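# Cap the marker and leave it on the desk

## Task

Press the cap fully home onto the marker so it is completely capped, with the capped marker resting on the desk. Then open the grippers and move the robot away. The robot must not fall over or be left leaning, and the result must hold by itself without the robot supporting it.

## Robot and tools

ROBOT. A LinearBot: an omnidirectional wheeled base with a vertical column about 1.75 m tall. A carriage rides up and down the column (lift_m, 0 to 1 m) and holds two identical arms, left and right, each with six joints and a two-finger gripper. The arm bases sit roughly 0.57 m + lift_m above the floor, and carriage parts hang about 0.15 m lower. A hand can reach 0.78 m from its shoulder but only about 0.38 m below its arm base. The hand is about 0.16 m long and 0.1 m wide (0.14 m when open). Parked arm joints 1 to 6 are 0, 0.05, 0.05, 1.45, 0, 0; parked, the robot is about 0.95 m wide and 0.7 m long. The wheel motors are strong (7 N m).

CAMERAS. carriage_camera is fixed on the carriage, facing forward and tilted about 20 degrees down. left_wrist_camera and right_wrist_camera look out past each hand's fingertips. Images are 896x504.

FRAMES. Base frame: origin on the floor below the base centre, x forward, y left, z up. left_hand and right_hand report, in this frame, the point between that hand's finger pads, plus quat_wxyz rotating base axes into hand axes (hand z along the fingers, fingers open along hand y; a hand pointing straight up with joints 1, 5, 6 at 0 reads 1, 0, 0, 0). The odometry frame is the base frame at scene start; base_odometry counts wheel turns, so slip looks like travel; heading is positive to the left, -3.142 to 3.142. Hand readings can be off, worse at long reach.

TOOL execute_actions. Argument actions: a list holding one action or nothing (empty just reports state and images). cameras: list of names from carriage_camera, left_wrist_camera, right_wrist_camera, all; omitted, null or all gives every camera, [] gives none. An action may have base, joints or both; they start together.
base is a relative move from where the base last measured itself, with exactly one key: translate_m (metres, forward positive, -2 to 2), strafe_m (metres, left positive, -2 to 2) or rotate_rad (radians, counter-clockwise/left positive, -6.3 to 6.3).
joints is one dictionary covering both arms and the lift, keyed by joint name, each value an absolute target, not an offset. lift_m 0 to 1 m. For each side (left_ and right_): joint1_rad -2.617 to 3.054 (arm swing about vertical, 0 forward, positive left); joint2_rad 0 to 3.141 (shoulder: 0 upper arm back and level, 1.57 vertical, 3.14 forward and level); joint3_rad 0 to 3.141 (elbow: 0 folded, 3.14 straight); joint4_rad -1.57 to 1.57 (wrist pitch, 0 in line with forearm, positive lifts fingertips); joint5_rad -1.57 to 1.57 (wrist yaw, positive turns fingertips right, opposite to joint1); joint6_rad -2.094 to 2.094 (roll about the fingers, positive clockwise seen from the forearm); gripper_m 0 to 0.093 m (pad gap). Done tolerances: lift 0.004, joint1 0.02, joint2 and joint3 0.055, joint4 0.04, joint5 and joint6 0.02, gripper 0.004. Omitted joints may still be driving to earlier targets. Unknown keys or out-of-range values reject the whole call with no motion. The result has the state and one image per requested camera, listed in the pictures line.

TOOL wait: seconds (0 to 10); commands nothing, returns state and images.
TOOL zoom_image: camera name and region [x0, y0, x1, y1] in pixels of that camera's latest full image, at most 504 by 504.
TOOL finished_scene: scene = the current scene's number; final and irreversible, reports success. Call it only when the marker is capped, resting on the desk, released and the robot clear. Answering without a tool call ends everything.

RESULT LINES. base_status and joint_status describe how the last accepted action ended: done (for the base, wheels turned the full amount even if slipping; a move of a millimetre or two may stop short yet say done); off_target (rested away from target, may still push); contact_stop or time_out (target dropped, holding in place). A gripper holding an object usually reads off_target. "joint command not followed" plus a cause means a self-collision check held back that arm's targets (grippers still obey); named joints say not_followed and may be retried on later actions. To escape, move only the withheld arm well clear first, then the other in a later call. on_its_own lists things not commanded; "held at" is the held target. motor_effort is percent of maximum, positive toward higher values, bracket = peak; readings are noisy and biased. Falling lift effort while lowering means a hand or load is resting on something. A drive_wheels value at rest clearly above a free move means the base is still pushing. ARM HIT means an arm struck the robot. MOTOR HOT warns from 75 °C; OVER-TEMPERATURE FAULT at 90 °C pauses that arm, and at 100 °C the arm goes limp and drops; stretched arms heat fast even empty, so keep them folded when idle. Affected keys show limit_stop_at_motor_heat; resend targets. If a call reports a stop, later calls in the same reply are skipped.

CAUTIONS. The base stops on contact only after impact and may roll about 0.3 m further after an arm touches something; arms are not watched during turns. After being blocked, back off about 0.2 m the way you came (or turn back), twice if still pressed. The base can slip under a desk edge until the column hits; reversing into an edge can tip the robot. Arms and grippers have no contact stop: a blocked arm keeps pushing and snaps to target when freed. Grip force is about 45 to 60 N per pad. A level hand sags 10 to 17 cm under 1 kg. Tipping risk rises with high carriage, outstretched arms, loads, pulling and abrupt stops; only images reveal leaning. Never let the arms hit or squeeze each other. Avoid drops, slams and hard shoves.

Each tool is called after "Request:" as name([rows], argument=value, ...), one row to a line, values as JSON.

## Session

Request:
execute_actions(actions=[])

Scene clock: 0.00 s.
base_odometry: x=+0.000 y=+0.000 heading=+0.000 (m, m, rad; odometry frame)
base_status: not commanded
joint_positions: lift_m=+0.303 left_joint1_rad=+0.015 left_joint2_rad=+0.047 left_joint3_rad=+0.051 left_joint4_rad=+1.480 left_joint5_rad=+0.052 left_joint6_rad=+0.015 left_gripper_m=+0.095 right_joint1_rad=+0.021 right_joint2_rad=+0.025 right_joint3_rad=+0.020 right_joint4_rad=+1.431 right_joint5_rad=-0.005 right_joint6_rad=-0.023 right_gripper_m=+0.095
joint_status: not commanded
motor_effort: lift_m=+18 drive_wheels=-2 (%)
left_hand: x=+0.2957 y=+0.3374 z=+1.2949 quat_wxyz=(+0.999, +0.026, +0.043, +0.014) (m; base frame)
right_hand: x=+0.3101 y=-0.3444 z=+1.2854 quat_wxyz=(+0.997, -0.004, +0.073, -0.001) (m; base frame)
pictures: carriage_camera, left_wrist_camera, right_wrist_camera
Images, in order (width x height): carriage_camera 896x504, left_wrist_camera 896x504, right_wrist_camera 896x504.

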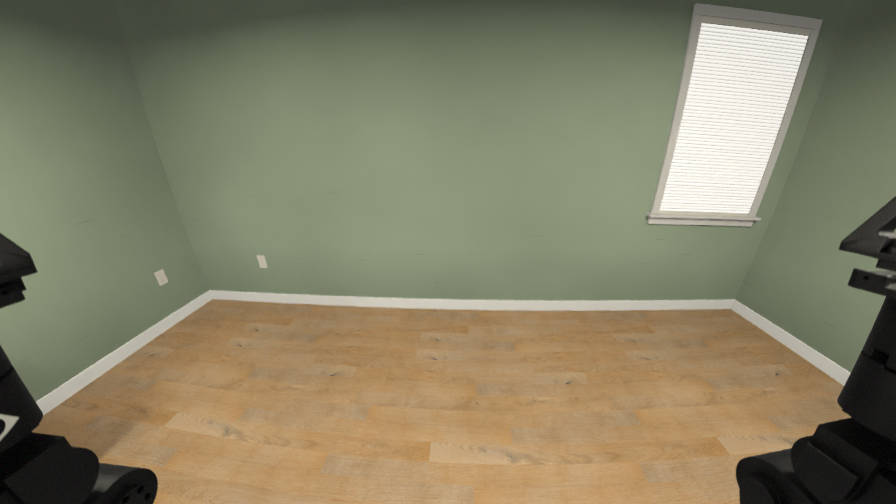

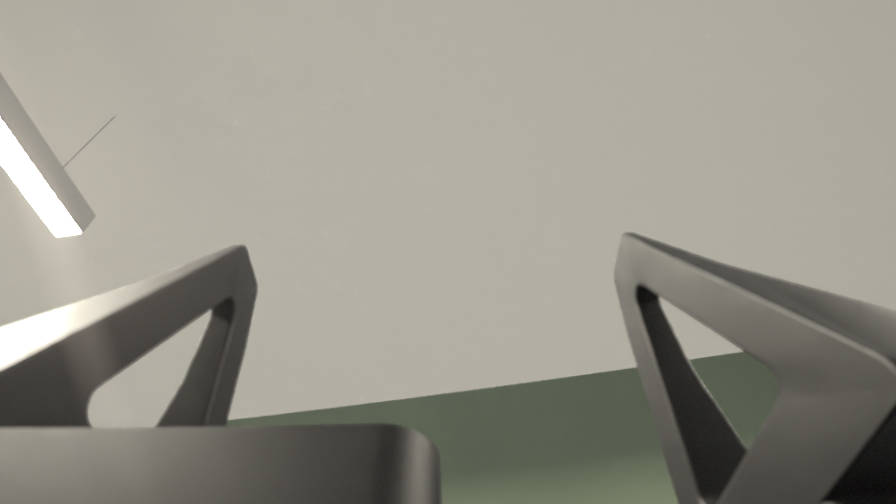

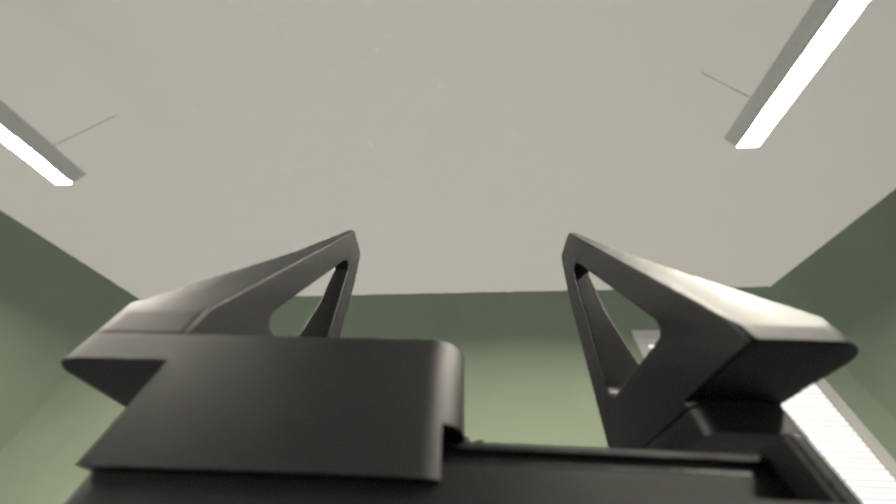

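Request:
execute_actions([
  {"base": {"rotate_rad": 1.57}},
], cameras=["carriage_camera"])

Scene clock: 3.17 s.
base_odometry: x=+0.000 y=+0.000 heading=+1.570 (m, m, rad; odometry frame)
base_status: done
joint_positions: lift_m=+0.303 left_joint1_rad=+0.015 left_joint2_rad=+0.047 left_joint3_rad=+0.051 left_joint4_rad=+1.480 left_joint5_rad=+0.052 left_joint6_rad=+0.015 left_gripper_m=+0.095 right_joint1_rad=+0.021 right_joint2_rad=+0.025 right_joint3_rad=+0.020 right_joint4_rad=+1.430 right_joint5_rad=-0.005 right_joint6_rad=-0.023 right_gripper_m=+0.095
joint_status: not commanded
motor_effort: lift_m=+17(18) drive_wheels=+4(15) (%)
left_hand: x=+0.2957 y=+0.3374 z=+1.2949 quat_wxyz=(+0.999, +0.026, +0.043, +0.014) (m; base frame)
right_hand: x=+0.3103 y=-0.3444 z=+1.2854 quat_wxyz=(+0.997, -0.004, +0.073, -0.001) (m; base frame)
pictures: carriage_camera
Images, in order (width x height): carriage_camera 896x504.

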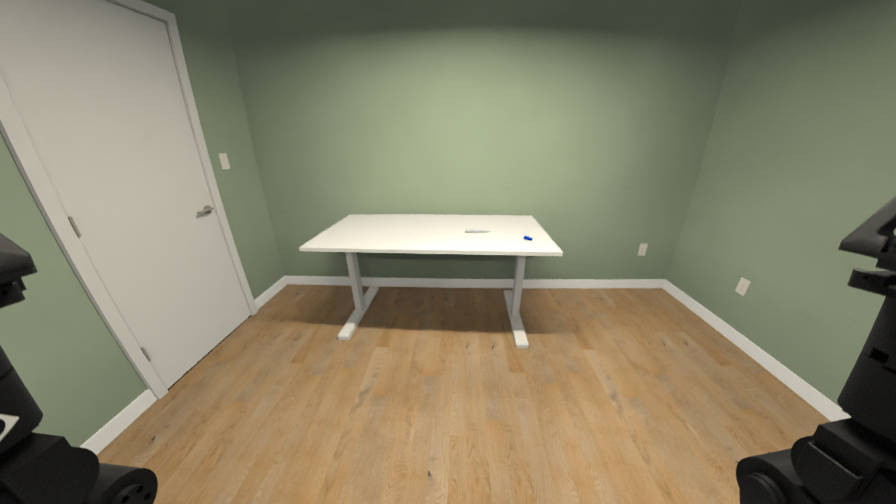

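Request:
zoom_image(camera="carriage_camera", region=[400, 190, 600, 290])

Region (400, 190, 600, 290) of carriage_camera's 896x504 image, scaled by 2.520, with more detail than that image has.

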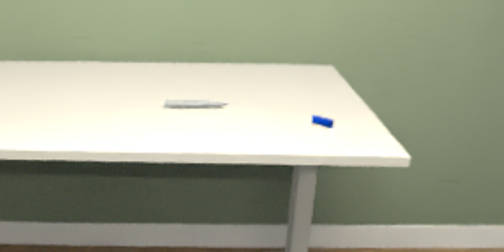

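Request:
execute_actions([
  {"base": {"strafe_m": -0.35}},
], cameras=[])

Request:
execute_actions([
  {"base": {"translate_m": 1.0}},
], cameras=["carriage_camera"])

Scene clock: 6.07 s.
base_odometry: x=+0.350 y=+0.000 heading=+1.571 (m, m, rad; odometry frame)
base_status: done
joint_positions: lift_m=+0.303 left_joint1_rad=+0.015 left_joint2_rad=+0.047 left_joint3_rad=+0.051 left_joint4_rad=+1.480 left_joint5_rad=+0.052 left_joint6_rad=+0.015 left_gripper_m=+0.095 right_joint1_rad=+0.021 right_joint2_rad=+0.025 right_joint3_rad=+0.020 right_joint4_rad=+1.430 right_joint5_rad=-0.005 right_joint6_rad=-0.023 right_gripper_m=+0.095
joint_status: not commanded
motor_effort: lift_m=+17(18) drive_wheels=-9(17) (%)
left_hand: x=+0.2957 y=+0.3374 z=+1.2949 quat_wxyz=(+0.999, +0.026, +0.043, +0.014) (m; base frame)
right_hand: x=+0.3103 y=-0.3444 z=+1.2854 quat_wxyz=(+0.997, -0.004, +0.073, -0.001) (m; base frame)
pictures: none
No camera images: the call's "cameras" was empty. Leave "cameras" out to get every camera's image.

Scene clock: 10.33 s.
base_odometry: x=+0.351 y=+1.000 heading=+1.570 (m, m, rad; odometry frame)
base_status: done
joint_positions: lift_m=+0.303 left_joint1_rad=+0.015 left_joint2_rad=+0.047 left_joint3_rad=+0.051 left_joint4_rad=+1.481 left_joint5_rad=+0.052 left_joint6_rad=+0.015 left_gripper_m=+0.095 right_joint1_rad=+0.021 right_joint2_rad=+0.025 right_joint3_rad=+0.020 right_joint4_rad=+1.430 right_joint5_rad=-0.005 right_joint6_rad=-0.023 right_gripper_m=+0.095
joint_status: not commanded
motor_effort: lift_m=+18(18) drive_wheels=-7(13) (%)
left_hand: x=+0.2954 y=+0.3374 z=+1.2950 quat_wxyz=(+0.999, +0.026, +0.043, +0.014) (m; base frame)
right_hand: x=+0.3103 y=-0.3444 z=+1.2854 quat_wxyz=(+0.997, -0.004, +0.073, -0.001) (m; base frame)
pictures: carriage_camera
Images, in order (width x height): carriage_camera 896x504.

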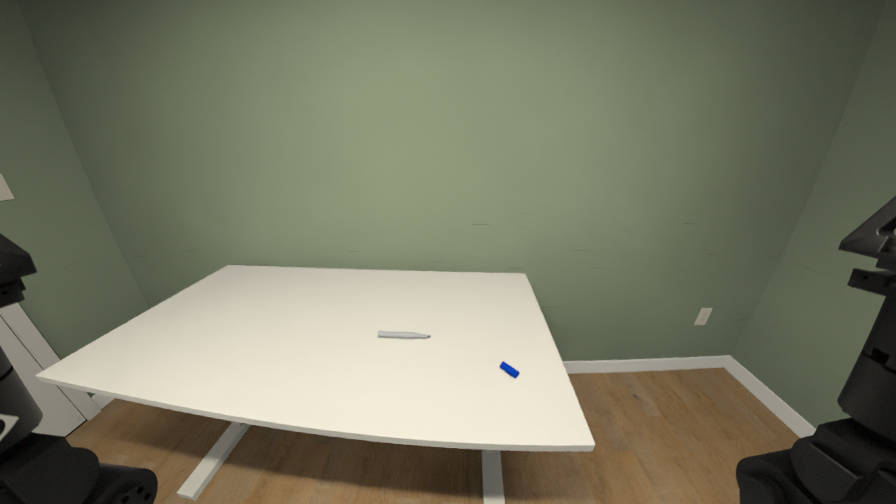

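Request:
execute_actions([
  {"joints": {"left_joint2_rad": 1.57, "left_joint3_rad": 1.57, "left_joint4_rad": -1.5, "right_joint2_rad": 1.57, "right_joint3_rad": 1.57, "right_joint4_rad": -1.5}},
])

Scene clock: 13.77 s.
base_odometry: x=+0.351 y=+1.000 heading=+1.570 (m, m, rad; odometry frame)
base_status: not commanded
joint_positions: lift_m=+0.303 left_joint1_rad=+0.015 left_joint2_rad=+1.574 left_joint3_rad=+1.545 left_joint4_rad=-1.497 left_joint5_rad=+0.052 left_joint6_rad=+0.015 left_gripper_m=+0.095 right_joint1_rad=+0.021 right_joint2_rad=+1.567 right_joint3_rad=+1.540 right_joint4_rad=-1.496 right_joint5_rad=-0.005 right_joint6_rad=-0.023 right_gripper_m=+0.095
joint_status: all done
motor_effort: lift_m=+17(18) drive_wheels=+2(7) (%)
left_hand: x=+0.5517 y=+0.3413 z=+1.0483 quat_wxyz=(+0.023, +0.001, +0.999, -0.026) (m; base frame)
right_hand: x=+0.5503 y=-0.3394 z=+1.0486 quat_wxyz=(+0.024, -0.022, +0.999, +0.003) (m; base frame)
pictures: carriage_camera, left_wrist_camera, right_wrist_camera
Images, in order (width x height): carriage_camera 896x504, left_wrist_camera 896x504, right_wrist_camera 896x504.

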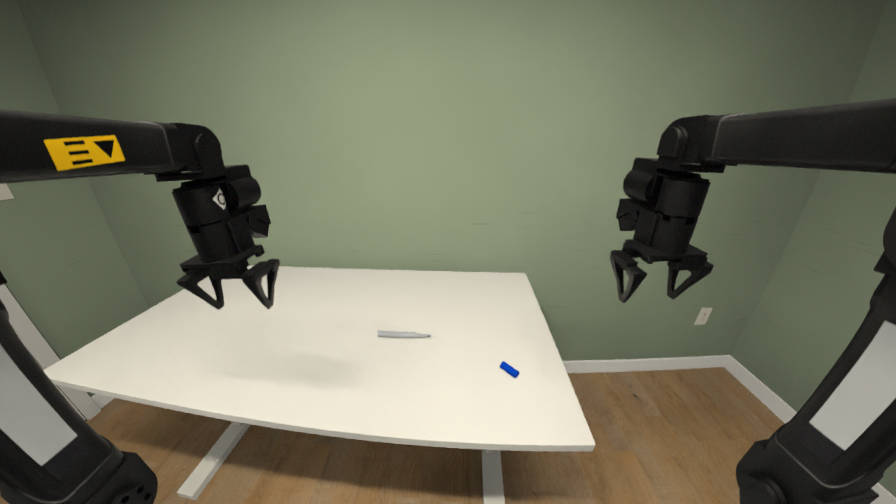

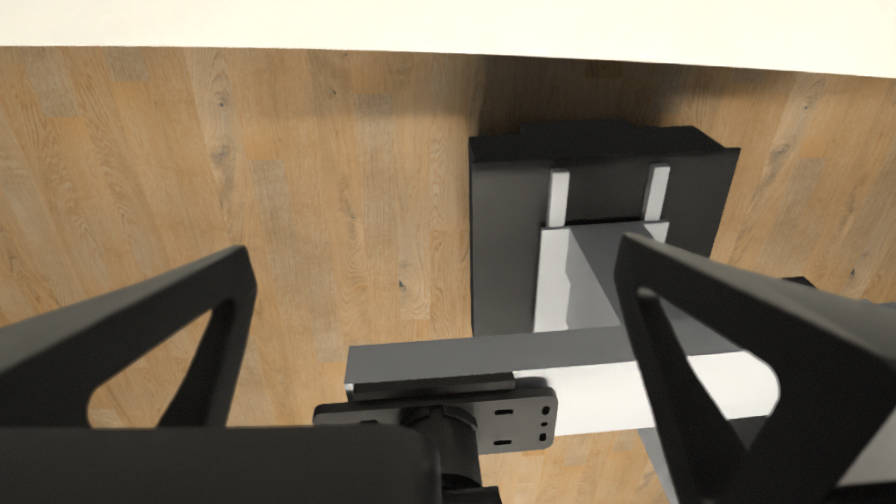

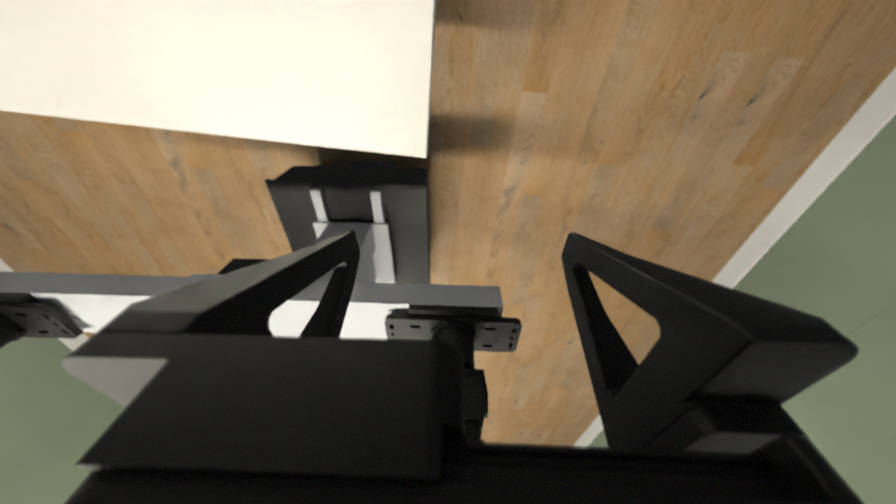

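Request:
execute_actions([
  {"base": {"translate_m": 0.15}, "joints": {"lift_m": 0.42}},
])

Scene clock: 16.27 s.
base_odometry: x=+0.352 y=+1.150 heading=+1.569 (m, m, rad; odometry frame)
base_status: done
joint_positions: lift_m=+0.420 left_joint1_rad=+0.015 left_joint2_rad=+1.574 left_joint3_rad=+1.557 left_joint4_rad=-1.499 left_joint5_rad=+0.052 left_joint6_rad=+0.015 left_gripper_m=+0.095 right_joint1_rad=+0.021 right_joint2_rad=+1.567 right_joint3_rad=+1.548 right_joint4_rad=-1.499 right_joint5_rad=-0.005 right_joint6_rad=-0.023 right_gripper_m=+0.095
joint_status: all done
motor_effort: lift_m=+18(22) drive_wheels=-7(14) (%)
left_hand: x=+0.5537 y=+0.3413 z=+1.1687 quat_wxyz=(+0.028, +0.001, +0.999, -0.026) (m; base frame)
right_hand: x=+0.5513 y=-0.3394 z=+1.1681 quat_wxyz=(+0.027, -0.022, +0.999, +0.003) (m; base frame)
pictures: carriage_camera, left_wrist_camera, right_wrist_camera
Images, in order (width x height): carriage_camera 896x504, left_wrist_camera 896x504, right_wrist_camera 896x504.

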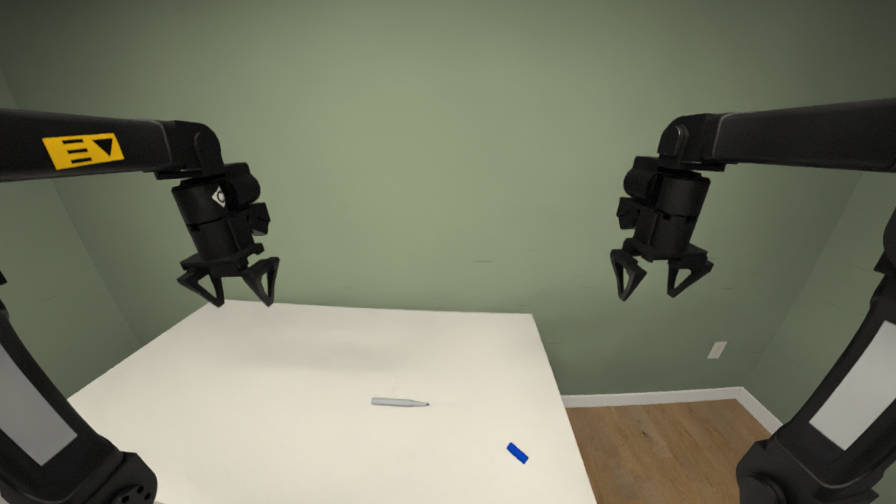

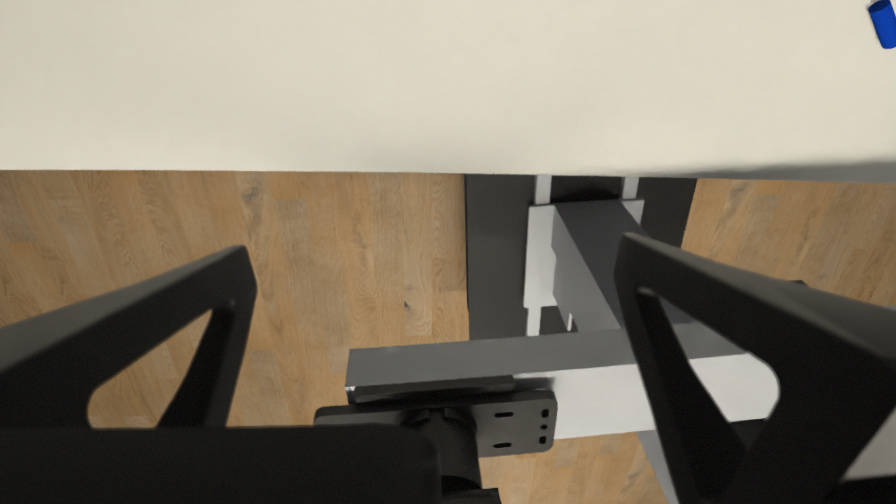

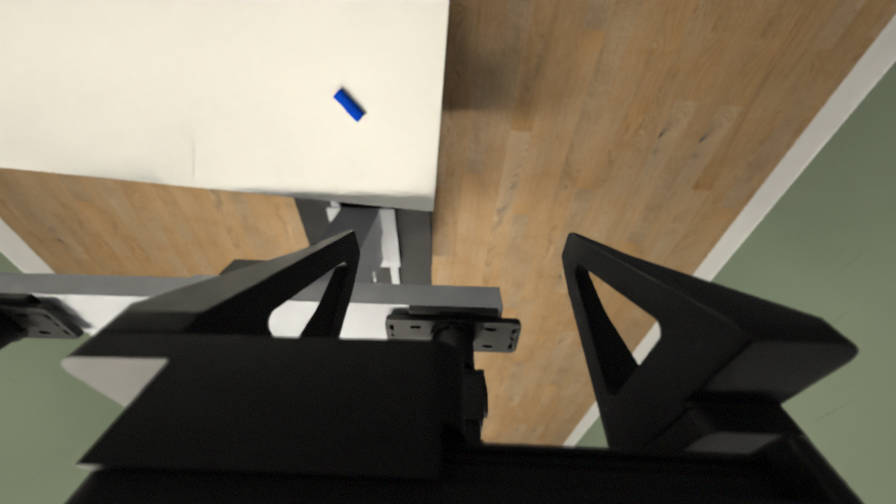

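Request:
zoom_image(camera="carriage_camera", region=[350, 370, 560, 490])

Request:
zoom_image(camera="right_wrist_camera", region=[290, 60, 410, 150])

Region (350, 370, 560, 490) of carriage_camera's 896x504 image, scaled by 2.400, with more detail than that image has; it fills the top 288 rows of this view, and the rest is white.

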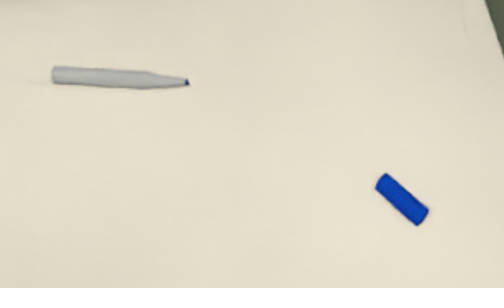

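Region (290, 60, 410, 150) of right_wrist_camera's 896x504 image, scaled by 4.200, with more detail than that image has; it fills the top 378 rows of this view, and the rest is white.

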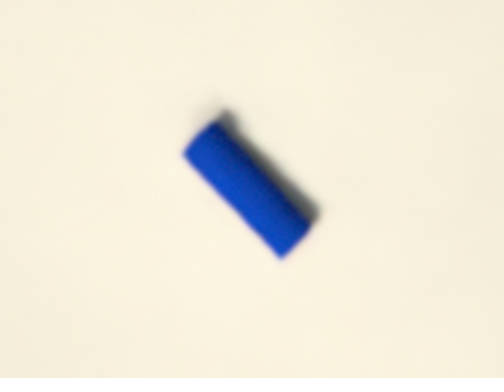

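Request:
execute_actions([
  {"joints": {"left_joint1_rad": -0.43, "left_joint2_rad": 2.60, "left_joint3_rad": 1.79, "left_joint4_rad": -0.76, "left_joint5_rad": 0, "left_joint6_rad": 1.14, "right_joint1_rad": 0.596, "right_joint2_rad": 2.26, "right_joint3_rad": 1.09, "right_joint4_rad": -0.39, "right_joint5_rad": 0, "right_joint6_rad": -0.19}},
])

Scene clock: 18.97 s.
base_odometry: x=+0.352 y=+1.150 heading=+1.569 (m, m, rad; odometry frame)
base_status: not commanded
joint_positions: lift_m=+0.420 left_joint1_rad=-0.438 left_joint2_rad=+2.609 left_joint3_rad=+1.793 left_joint4_rad=-0.771 left_joint5_rad=+0.000 left_joint6_rad=+1.135 left_gripper_m=+0.095 right_joint1_rad=+0.597 right_joint2_rad=+2.254 right_joint3_rad=+1.099 right_joint4_rad=-0.397 right_joint5_rad=-0.001 right_joint6_rad=-0.183 right_gripper_m=+0.095
joint_status: all done
motor_effort: lift_m=+18(19) drive_wheels=+3(7) (%)
left_hand: x=+0.6853 y=+0.1530 z=+0.8449 quat_wxyz=(-0.007, +0.708, +0.706, -0.003) (m; base frame)
right_hand: x=+0.5586 y=-0.1518 z=+0.8532 quat_wxyz=(+0.009, -0.380, +0.925, +0.002) (m; base frame)
pictures: carriage_camera, left_wrist_camera, right_wrist_camera
Images, in order (width x height): carriage_camera 896x504, left_wrist_camera 896x504, right_wrist_camera 896x504.

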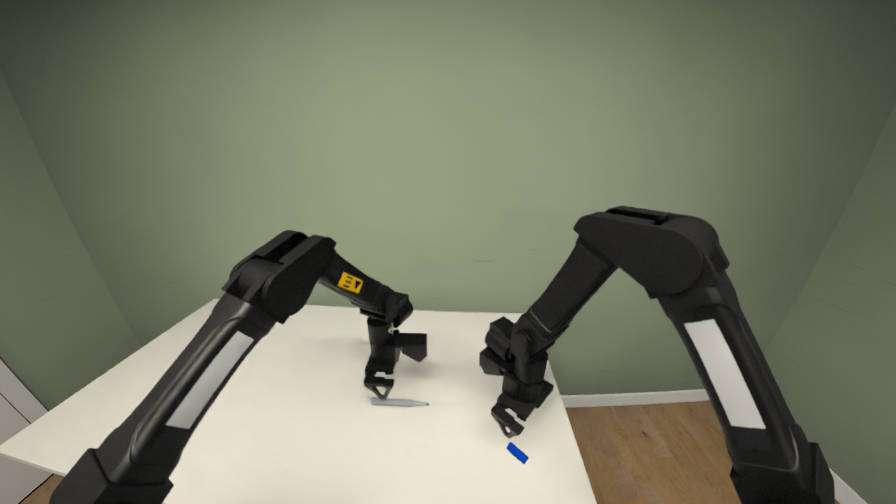

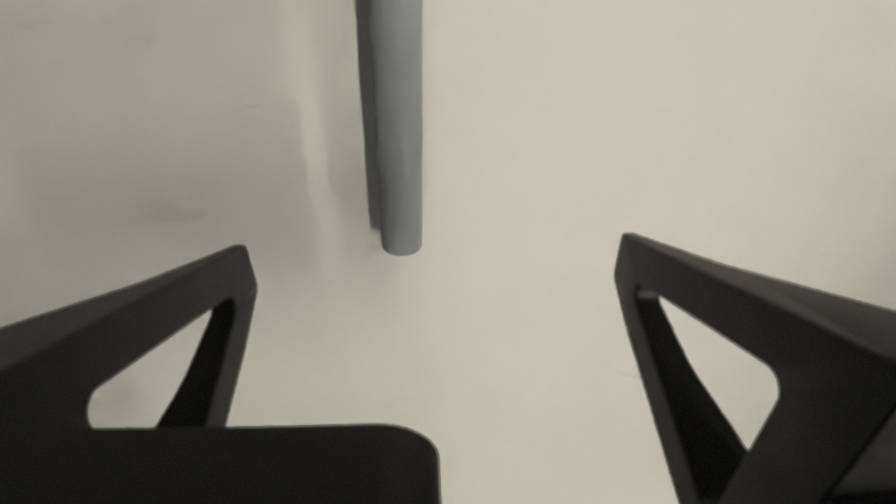

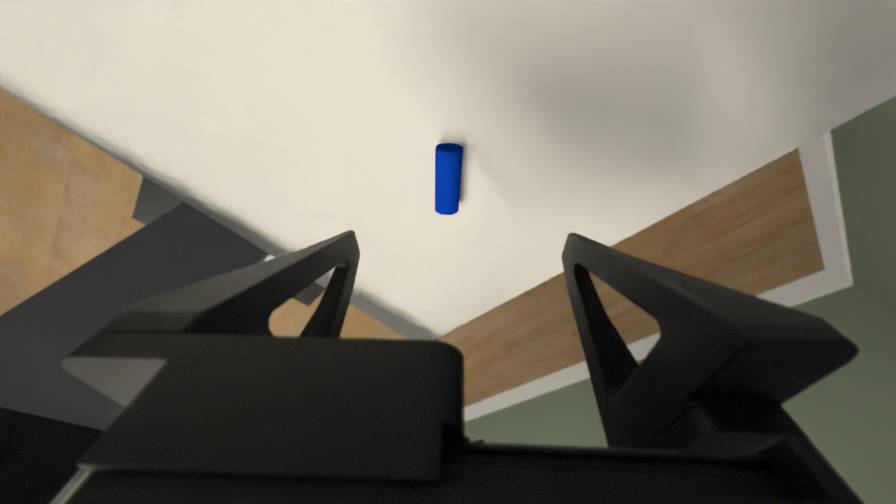

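Request:
zoom_image(camera="right_wrist_camera", region=[390, 120, 510, 230])

Region (390, 120, 510, 230) of right_wrist_camera's 896x504 image, scaled by 4.200, with more detail than that image has; it fills the top 462 rows of this view, and the rest is white.

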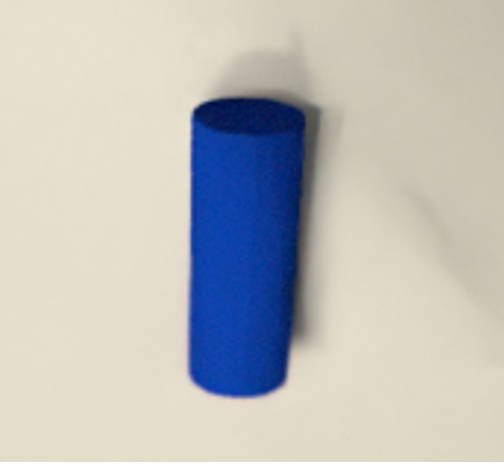

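Request:
execute_actions([
  {"joints": {"lift_m": 0.37}},
])

Scene clock: 19.83 s.
base_odometry: x=+0.352 y=+1.150 heading=+1.569 (m, m, rad; odometry frame)
base_status: not commanded
joint_positions: lift_m=+0.370 left_joint1_rad=-0.438 left_joint2_rad=+2.613 left_joint3_rad=+1.793 left_joint4_rad=-0.766 left_joint5_rad=+0.000 left_joint6_rad=+1.135 left_gripper_m=+0.095 right_joint1_rad=+0.597 right_joint2_rad=+2.259 right_joint3_rad=+1.099 right_joint4_rad=-0.394 right_joint5_rad=-0.001 right_joint6_rad=-0.183 right_gripper_m=+0.095
joint_status: all done
motor_effort: lift_m=+16(17) drive_wheels=+3(3) (%)
left_hand: x=+0.6857 y=+0.1528 z=+0.7937 quat_wxyz=(-0.007, +0.708, +0.706, -0.002) (m; base frame)
right_hand: x=+0.5582 y=-0.1520 z=+0.8019 quat_wxyz=(+0.008, -0.380, +0.925, +0.002) (m; base frame)
pictures: carriage_camera, left_wrist_camera, right_wrist_camera
Images, in order (width x height): carriage_camera 896x504, left_wrist_camera 896x504, right_wrist_camera 896x504.

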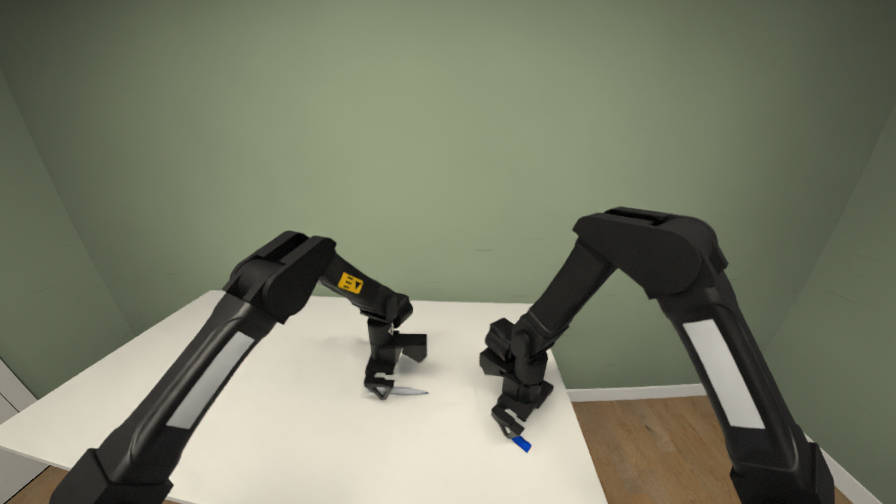

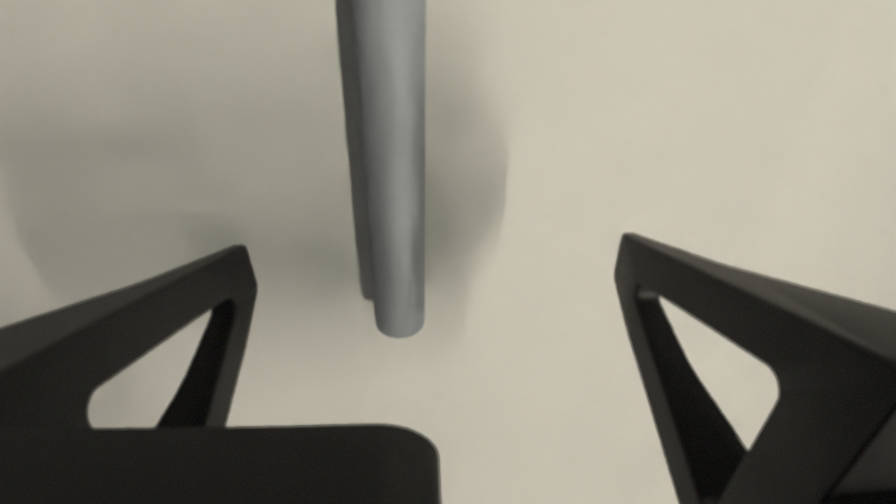

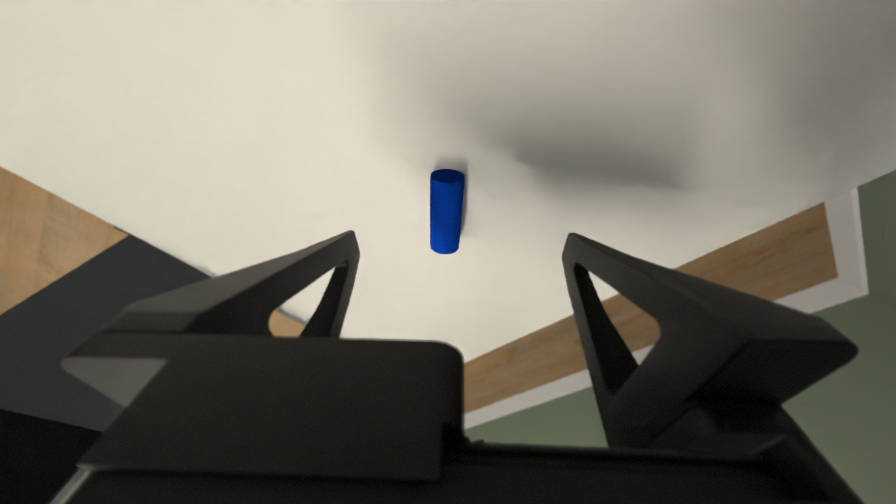

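Request:
zoom_image(camera="right_wrist_camera", region=[400, 150, 500, 265])

Request:
zoom_image(camera="carriage_camera", region=[470, 400, 570, 470])

Region (400, 150, 500, 265) of right_wrist_camera's 896x504 image, scaled by 4.383, with more detail than that image has; it fills the left 438 columns of this view, and the rest is white.

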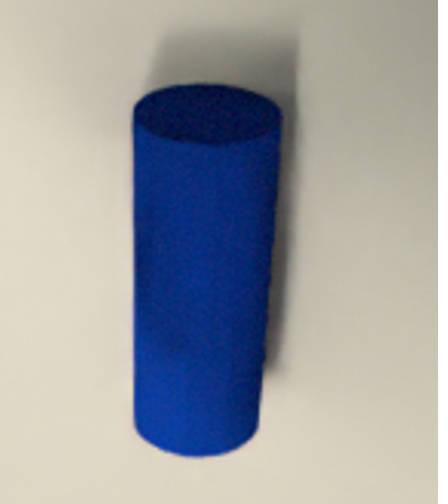

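Region (470, 400, 570, 470) of carriage_camera's 896x504 image, scaled by 5.040, with more detail than that image has; it fills the top 353 rows of this view, and the rest is white.

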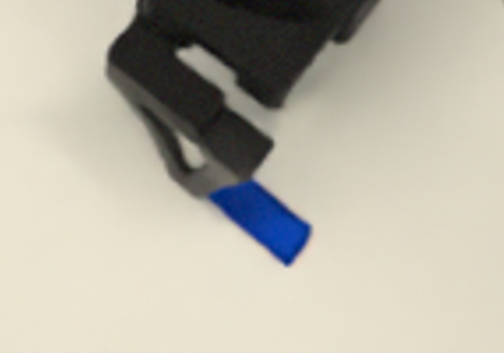

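Request:
execute_actions([
  {"joints": {"left_joint1_rad": -0.397, "left_joint2_rad": 2.689, "left_joint3_rad": 1.816, "left_joint4_rad": -0.698, "left_joint6_rad": 1.176, "right_joint1_rad": 0.62, "right_joint2_rad": 2.369, "right_joint3_rad": 1.10, "right_joint4_rad": -0.302, "right_joint6_rad": -0.16}},
])

Scene clock: 21.80 s.
base_odometry: x=+0.352 y=+1.150 heading=+1.569 (m, m, rad; odometry frame)
base_status: not commanded
joint_positions: lift_m=+0.370 left_joint1_rad=-0.397 left_joint2_rad=+2.700 left_joint3_rad=+1.807 left_joint4_rad=-0.701 left_joint5_rad=+0.000 left_joint6_rad=+1.171 left_gripper_m=+0.095 right_joint1_rad=+0.616 right_joint2_rad=+2.370 right_joint3_rad=+1.099 right_joint4_rad=-0.307 right_joint5_rad=-0.001 right_joint6_rad=-0.163 right_gripper_m=+0.095
joint_status: all done
motor_effort: lift_m=+16(17) drive_wheels=-6(7) (%)
left_hand: x=+0.6913 y=+0.1708 z=+0.7581 quat_wxyz=(-0.011, +0.706, +0.708, -0.004) (m; base frame)
right_hand: x=+0.5485 y=-0.1511 z=+0.7662 quat_wxyz=(-0.003, -0.379, +0.925, +0.000) (m; base frame)
pictures: carriage_camera, left_wrist_camera, right_wrist_camera
Images, in order (width x height): carriage_camera 896x504, left_wrist_camera 896x504, right_wrist_camera 896x504.

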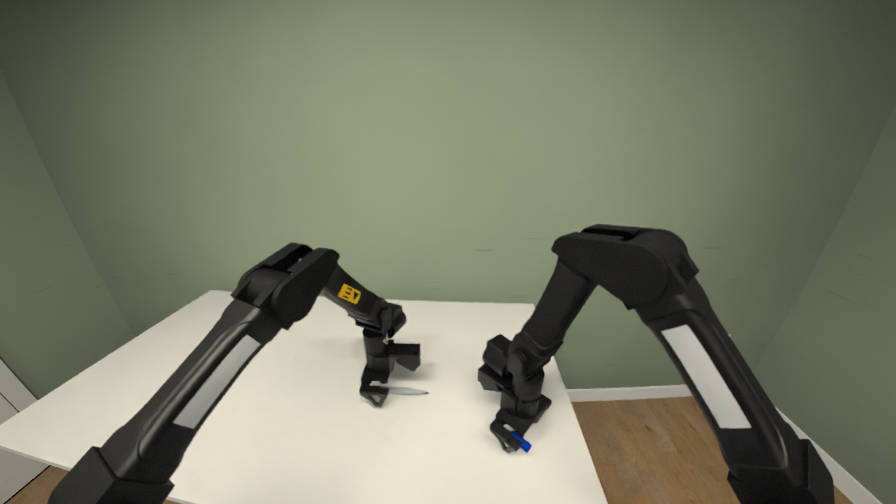

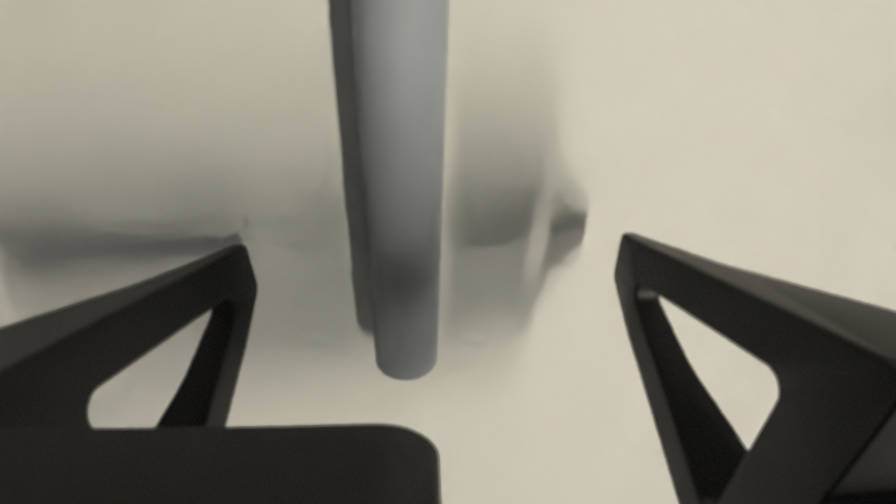

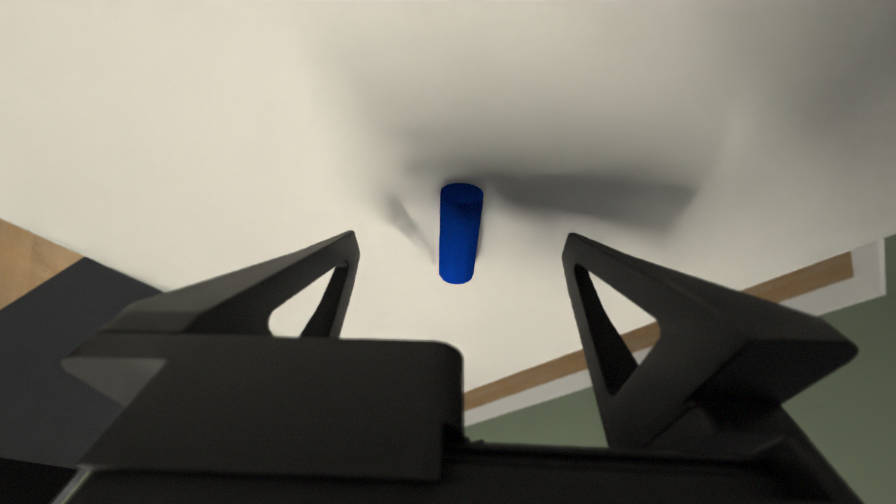

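Request:
execute_actions([
  {"joints": {"left_gripper_m": 0.0, "right_joint2_rad": 2.423, "right_joint3_rad": 1.11, "right_joint4_rad": -0.258}},
])

Scene clock: 22.67 s.
base_odometry: x=+0.352 y=+1.150 heading=+1.569 (m, m, rad; odometry frame)
base_status: not commanded
joint_positions: lift_m=+0.370 left_joint1_rad=-0.397 left_joint2_rad=+2.687 left_joint3_rad=+1.811 left_joint4_rad=-0.701 left_joint5_rad=+0.000 left_joint6_rad=+1.171 left_gripper_m=+0.001 right_joint1_rad=+0.616 right_joint2_rad=+2.416 right_joint3_rad=+1.099 right_joint4_rad=-0.263 right_joint5_rad=-0.001 right_joint6_rad=-0.163 right_gripper_m=+0.095
joint_status: all done
motor_effort: lift_m=+16(16) drive_wheels=+3(7) (%)
left_hand: x=+0.6964 y=+0.1688 z=+0.7648 quat_wxyz=(-0.003, +0.706, +0.708, -0.001) (m; base frame)
right_hand: x=+0.5467 y=-0.1524 z=+0.7517 quat_wxyz=(-0.004, -0.379, +0.925, -0.001) (m; base frame)
pictures: carriage_camera, left_wrist_camera, right_wrist_camera
Images, in order (width x height): carriage_camera 896x504, left_wrist_camera 896x504, right_wrist_camera 896x504.

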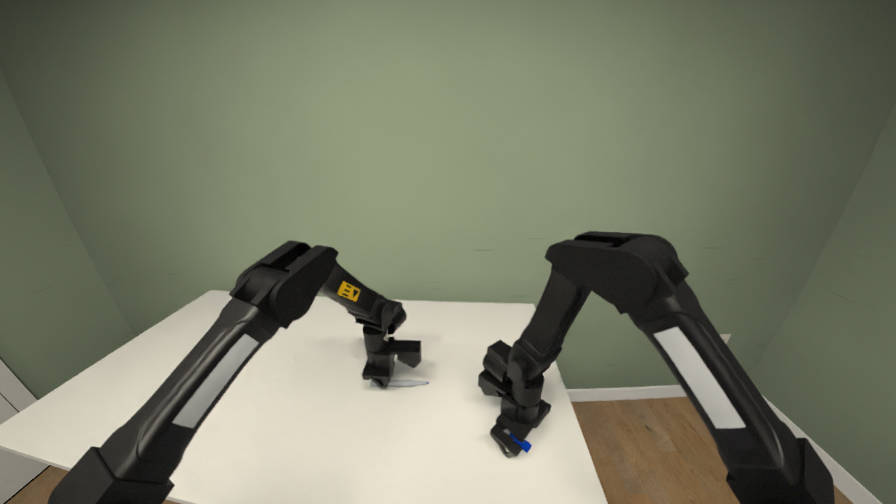

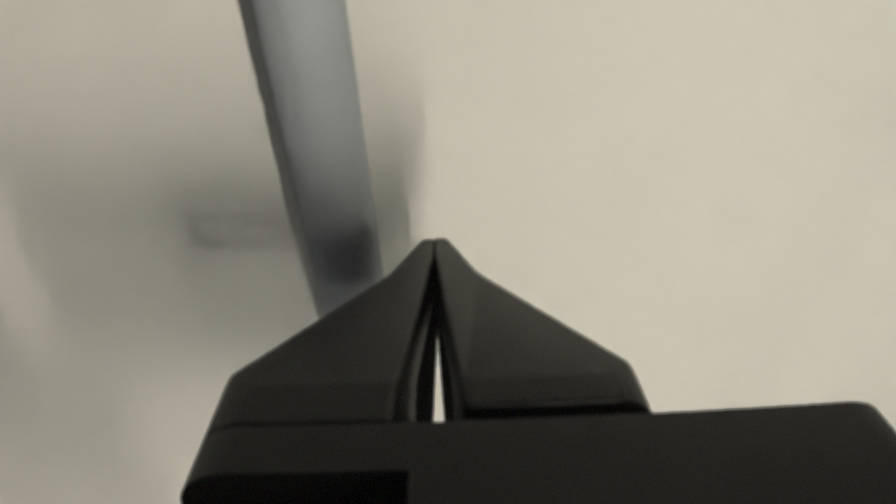

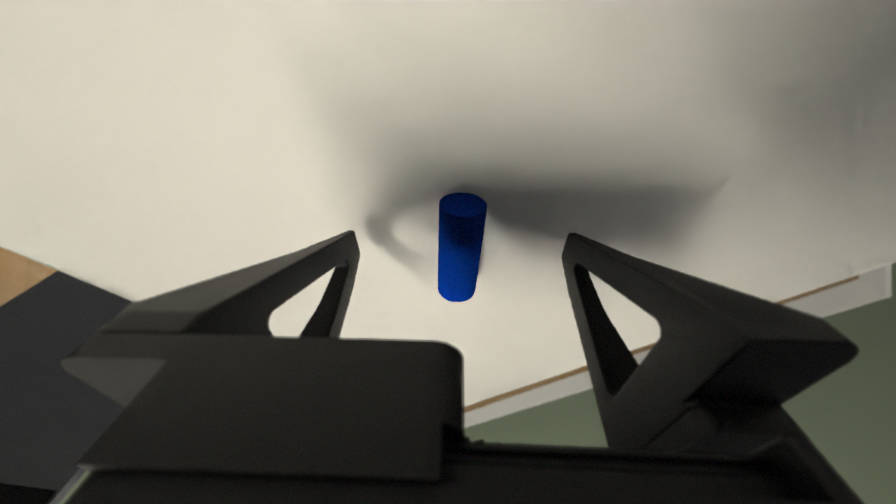

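Request:
execute_actions([
  {"joints": {"left_joint1_rad": -0.379, "left_joint2_rad": 2.684, "left_joint3_rad": 1.968, "left_joint4_rad": -0.855, "left_joint6_rad": 1.19, "right_joint2_rad": 2.461, "right_joint3_rad": 1.119, "right_joint4_rad": -0.229}},
], cameras=[])

Request:
execute_actions([
  {"joints": {"left_gripper_m": 0.093}},
])

Scene clock: 23.83 s.
base_odometry: x=+0.352 y=+1.150 heading=+1.569 (m, m, rad; odometry frame)
base_status: not commanded
joint_positions: lift_m=+0.370 left_joint1_rad=-0.387 left_joint2_rad=+2.687 left_joint3_rad=+1.958 left_joint4_rad=-0.842 left_joint5_rad=+0.000 left_joint6_rad=+1.185 left_gripper_m=+0.001 right_joint1_rad=+0.616 right_joint2_rad=+2.446 right_joint3_rad=+1.099 right_joint4_rad=-0.234 right_joint5_rad=-0.002 right_joint6_rad=-0.162 right_gripper_m=+0.095
joint_status: all done
motor_effort: lift_m=+17(16) drive_wheels=+3(6) (%)
left_hand: x=+0.7174 y=+0.1651 z=+0.7961 quat_wxyz=(+0.000, +0.707, +0.707, +0.000) (m; base frame)
right_hand: x=+0.5450 y=-0.1534 z=+0.7421 quat_wxyz=(-0.005, -0.379, +0.925, +0.000) (m; base frame)
pictures: none
No camera images: the call's "cameras" was empty. Leave "cameras" out to get every camera's image.

Scene clock: 24.57 s.
base_odometry: x=+0.352 y=+1.150 heading=+1.569 (m, m, rad; odometry frame)
base_status: not commanded
joint_positions: lift_m=+0.370 left_joint1_rad=-0.387 left_joint2_rad=+2.687 left_joint3_rad=+1.958 left_joint4_rad=-0.842 left_joint5_rad=+0.000 left_joint6_rad=+1.185 left_gripper_m=+0.093 right_joint1_rad=+0.616 right_joint2_rad=+2.446 right_joint3_rad=+1.099 right_joint4_rad=-0.234 right_joint5_rad=-0.002 right_joint6_rad=-0.162 right_gripper_m=+0.095
joint_status: all done
motor_effort: lift_m=+16(16) drive_wheels=+3(3) (%)
left_hand: x=+0.7174 y=+0.1651 z=+0.7961 quat_wxyz=(+0.000, +0.707, +0.707, +0.000) (m; base frame)
right_hand: x=+0.5450 y=-0.1534 z=+0.7421 quat_wxyz=(-0.005, -0.379, +0.925, +0.000) (m; base frame)
pictures: carriage_camera, left_wrist_camera, right_wrist_camera
Images, in order (width x height): carriage_camera 896x504, left_wrist_camera 896x504, right_wrist_camera 896x504.

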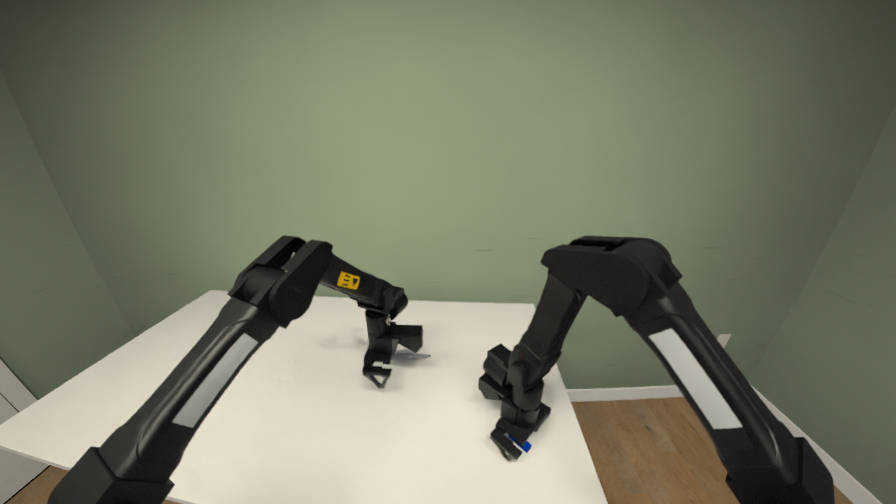

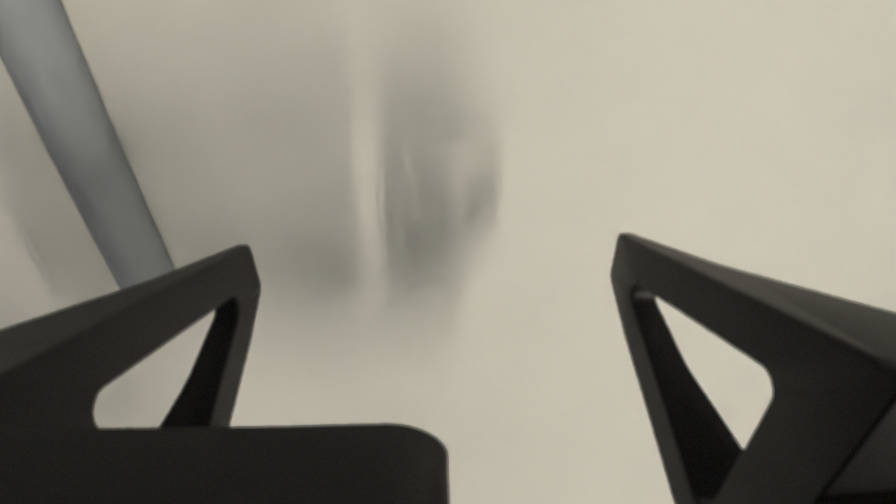

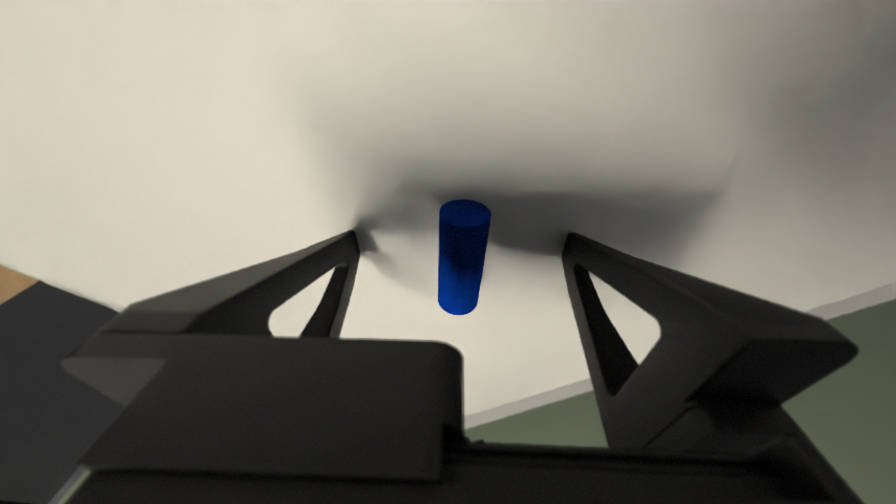

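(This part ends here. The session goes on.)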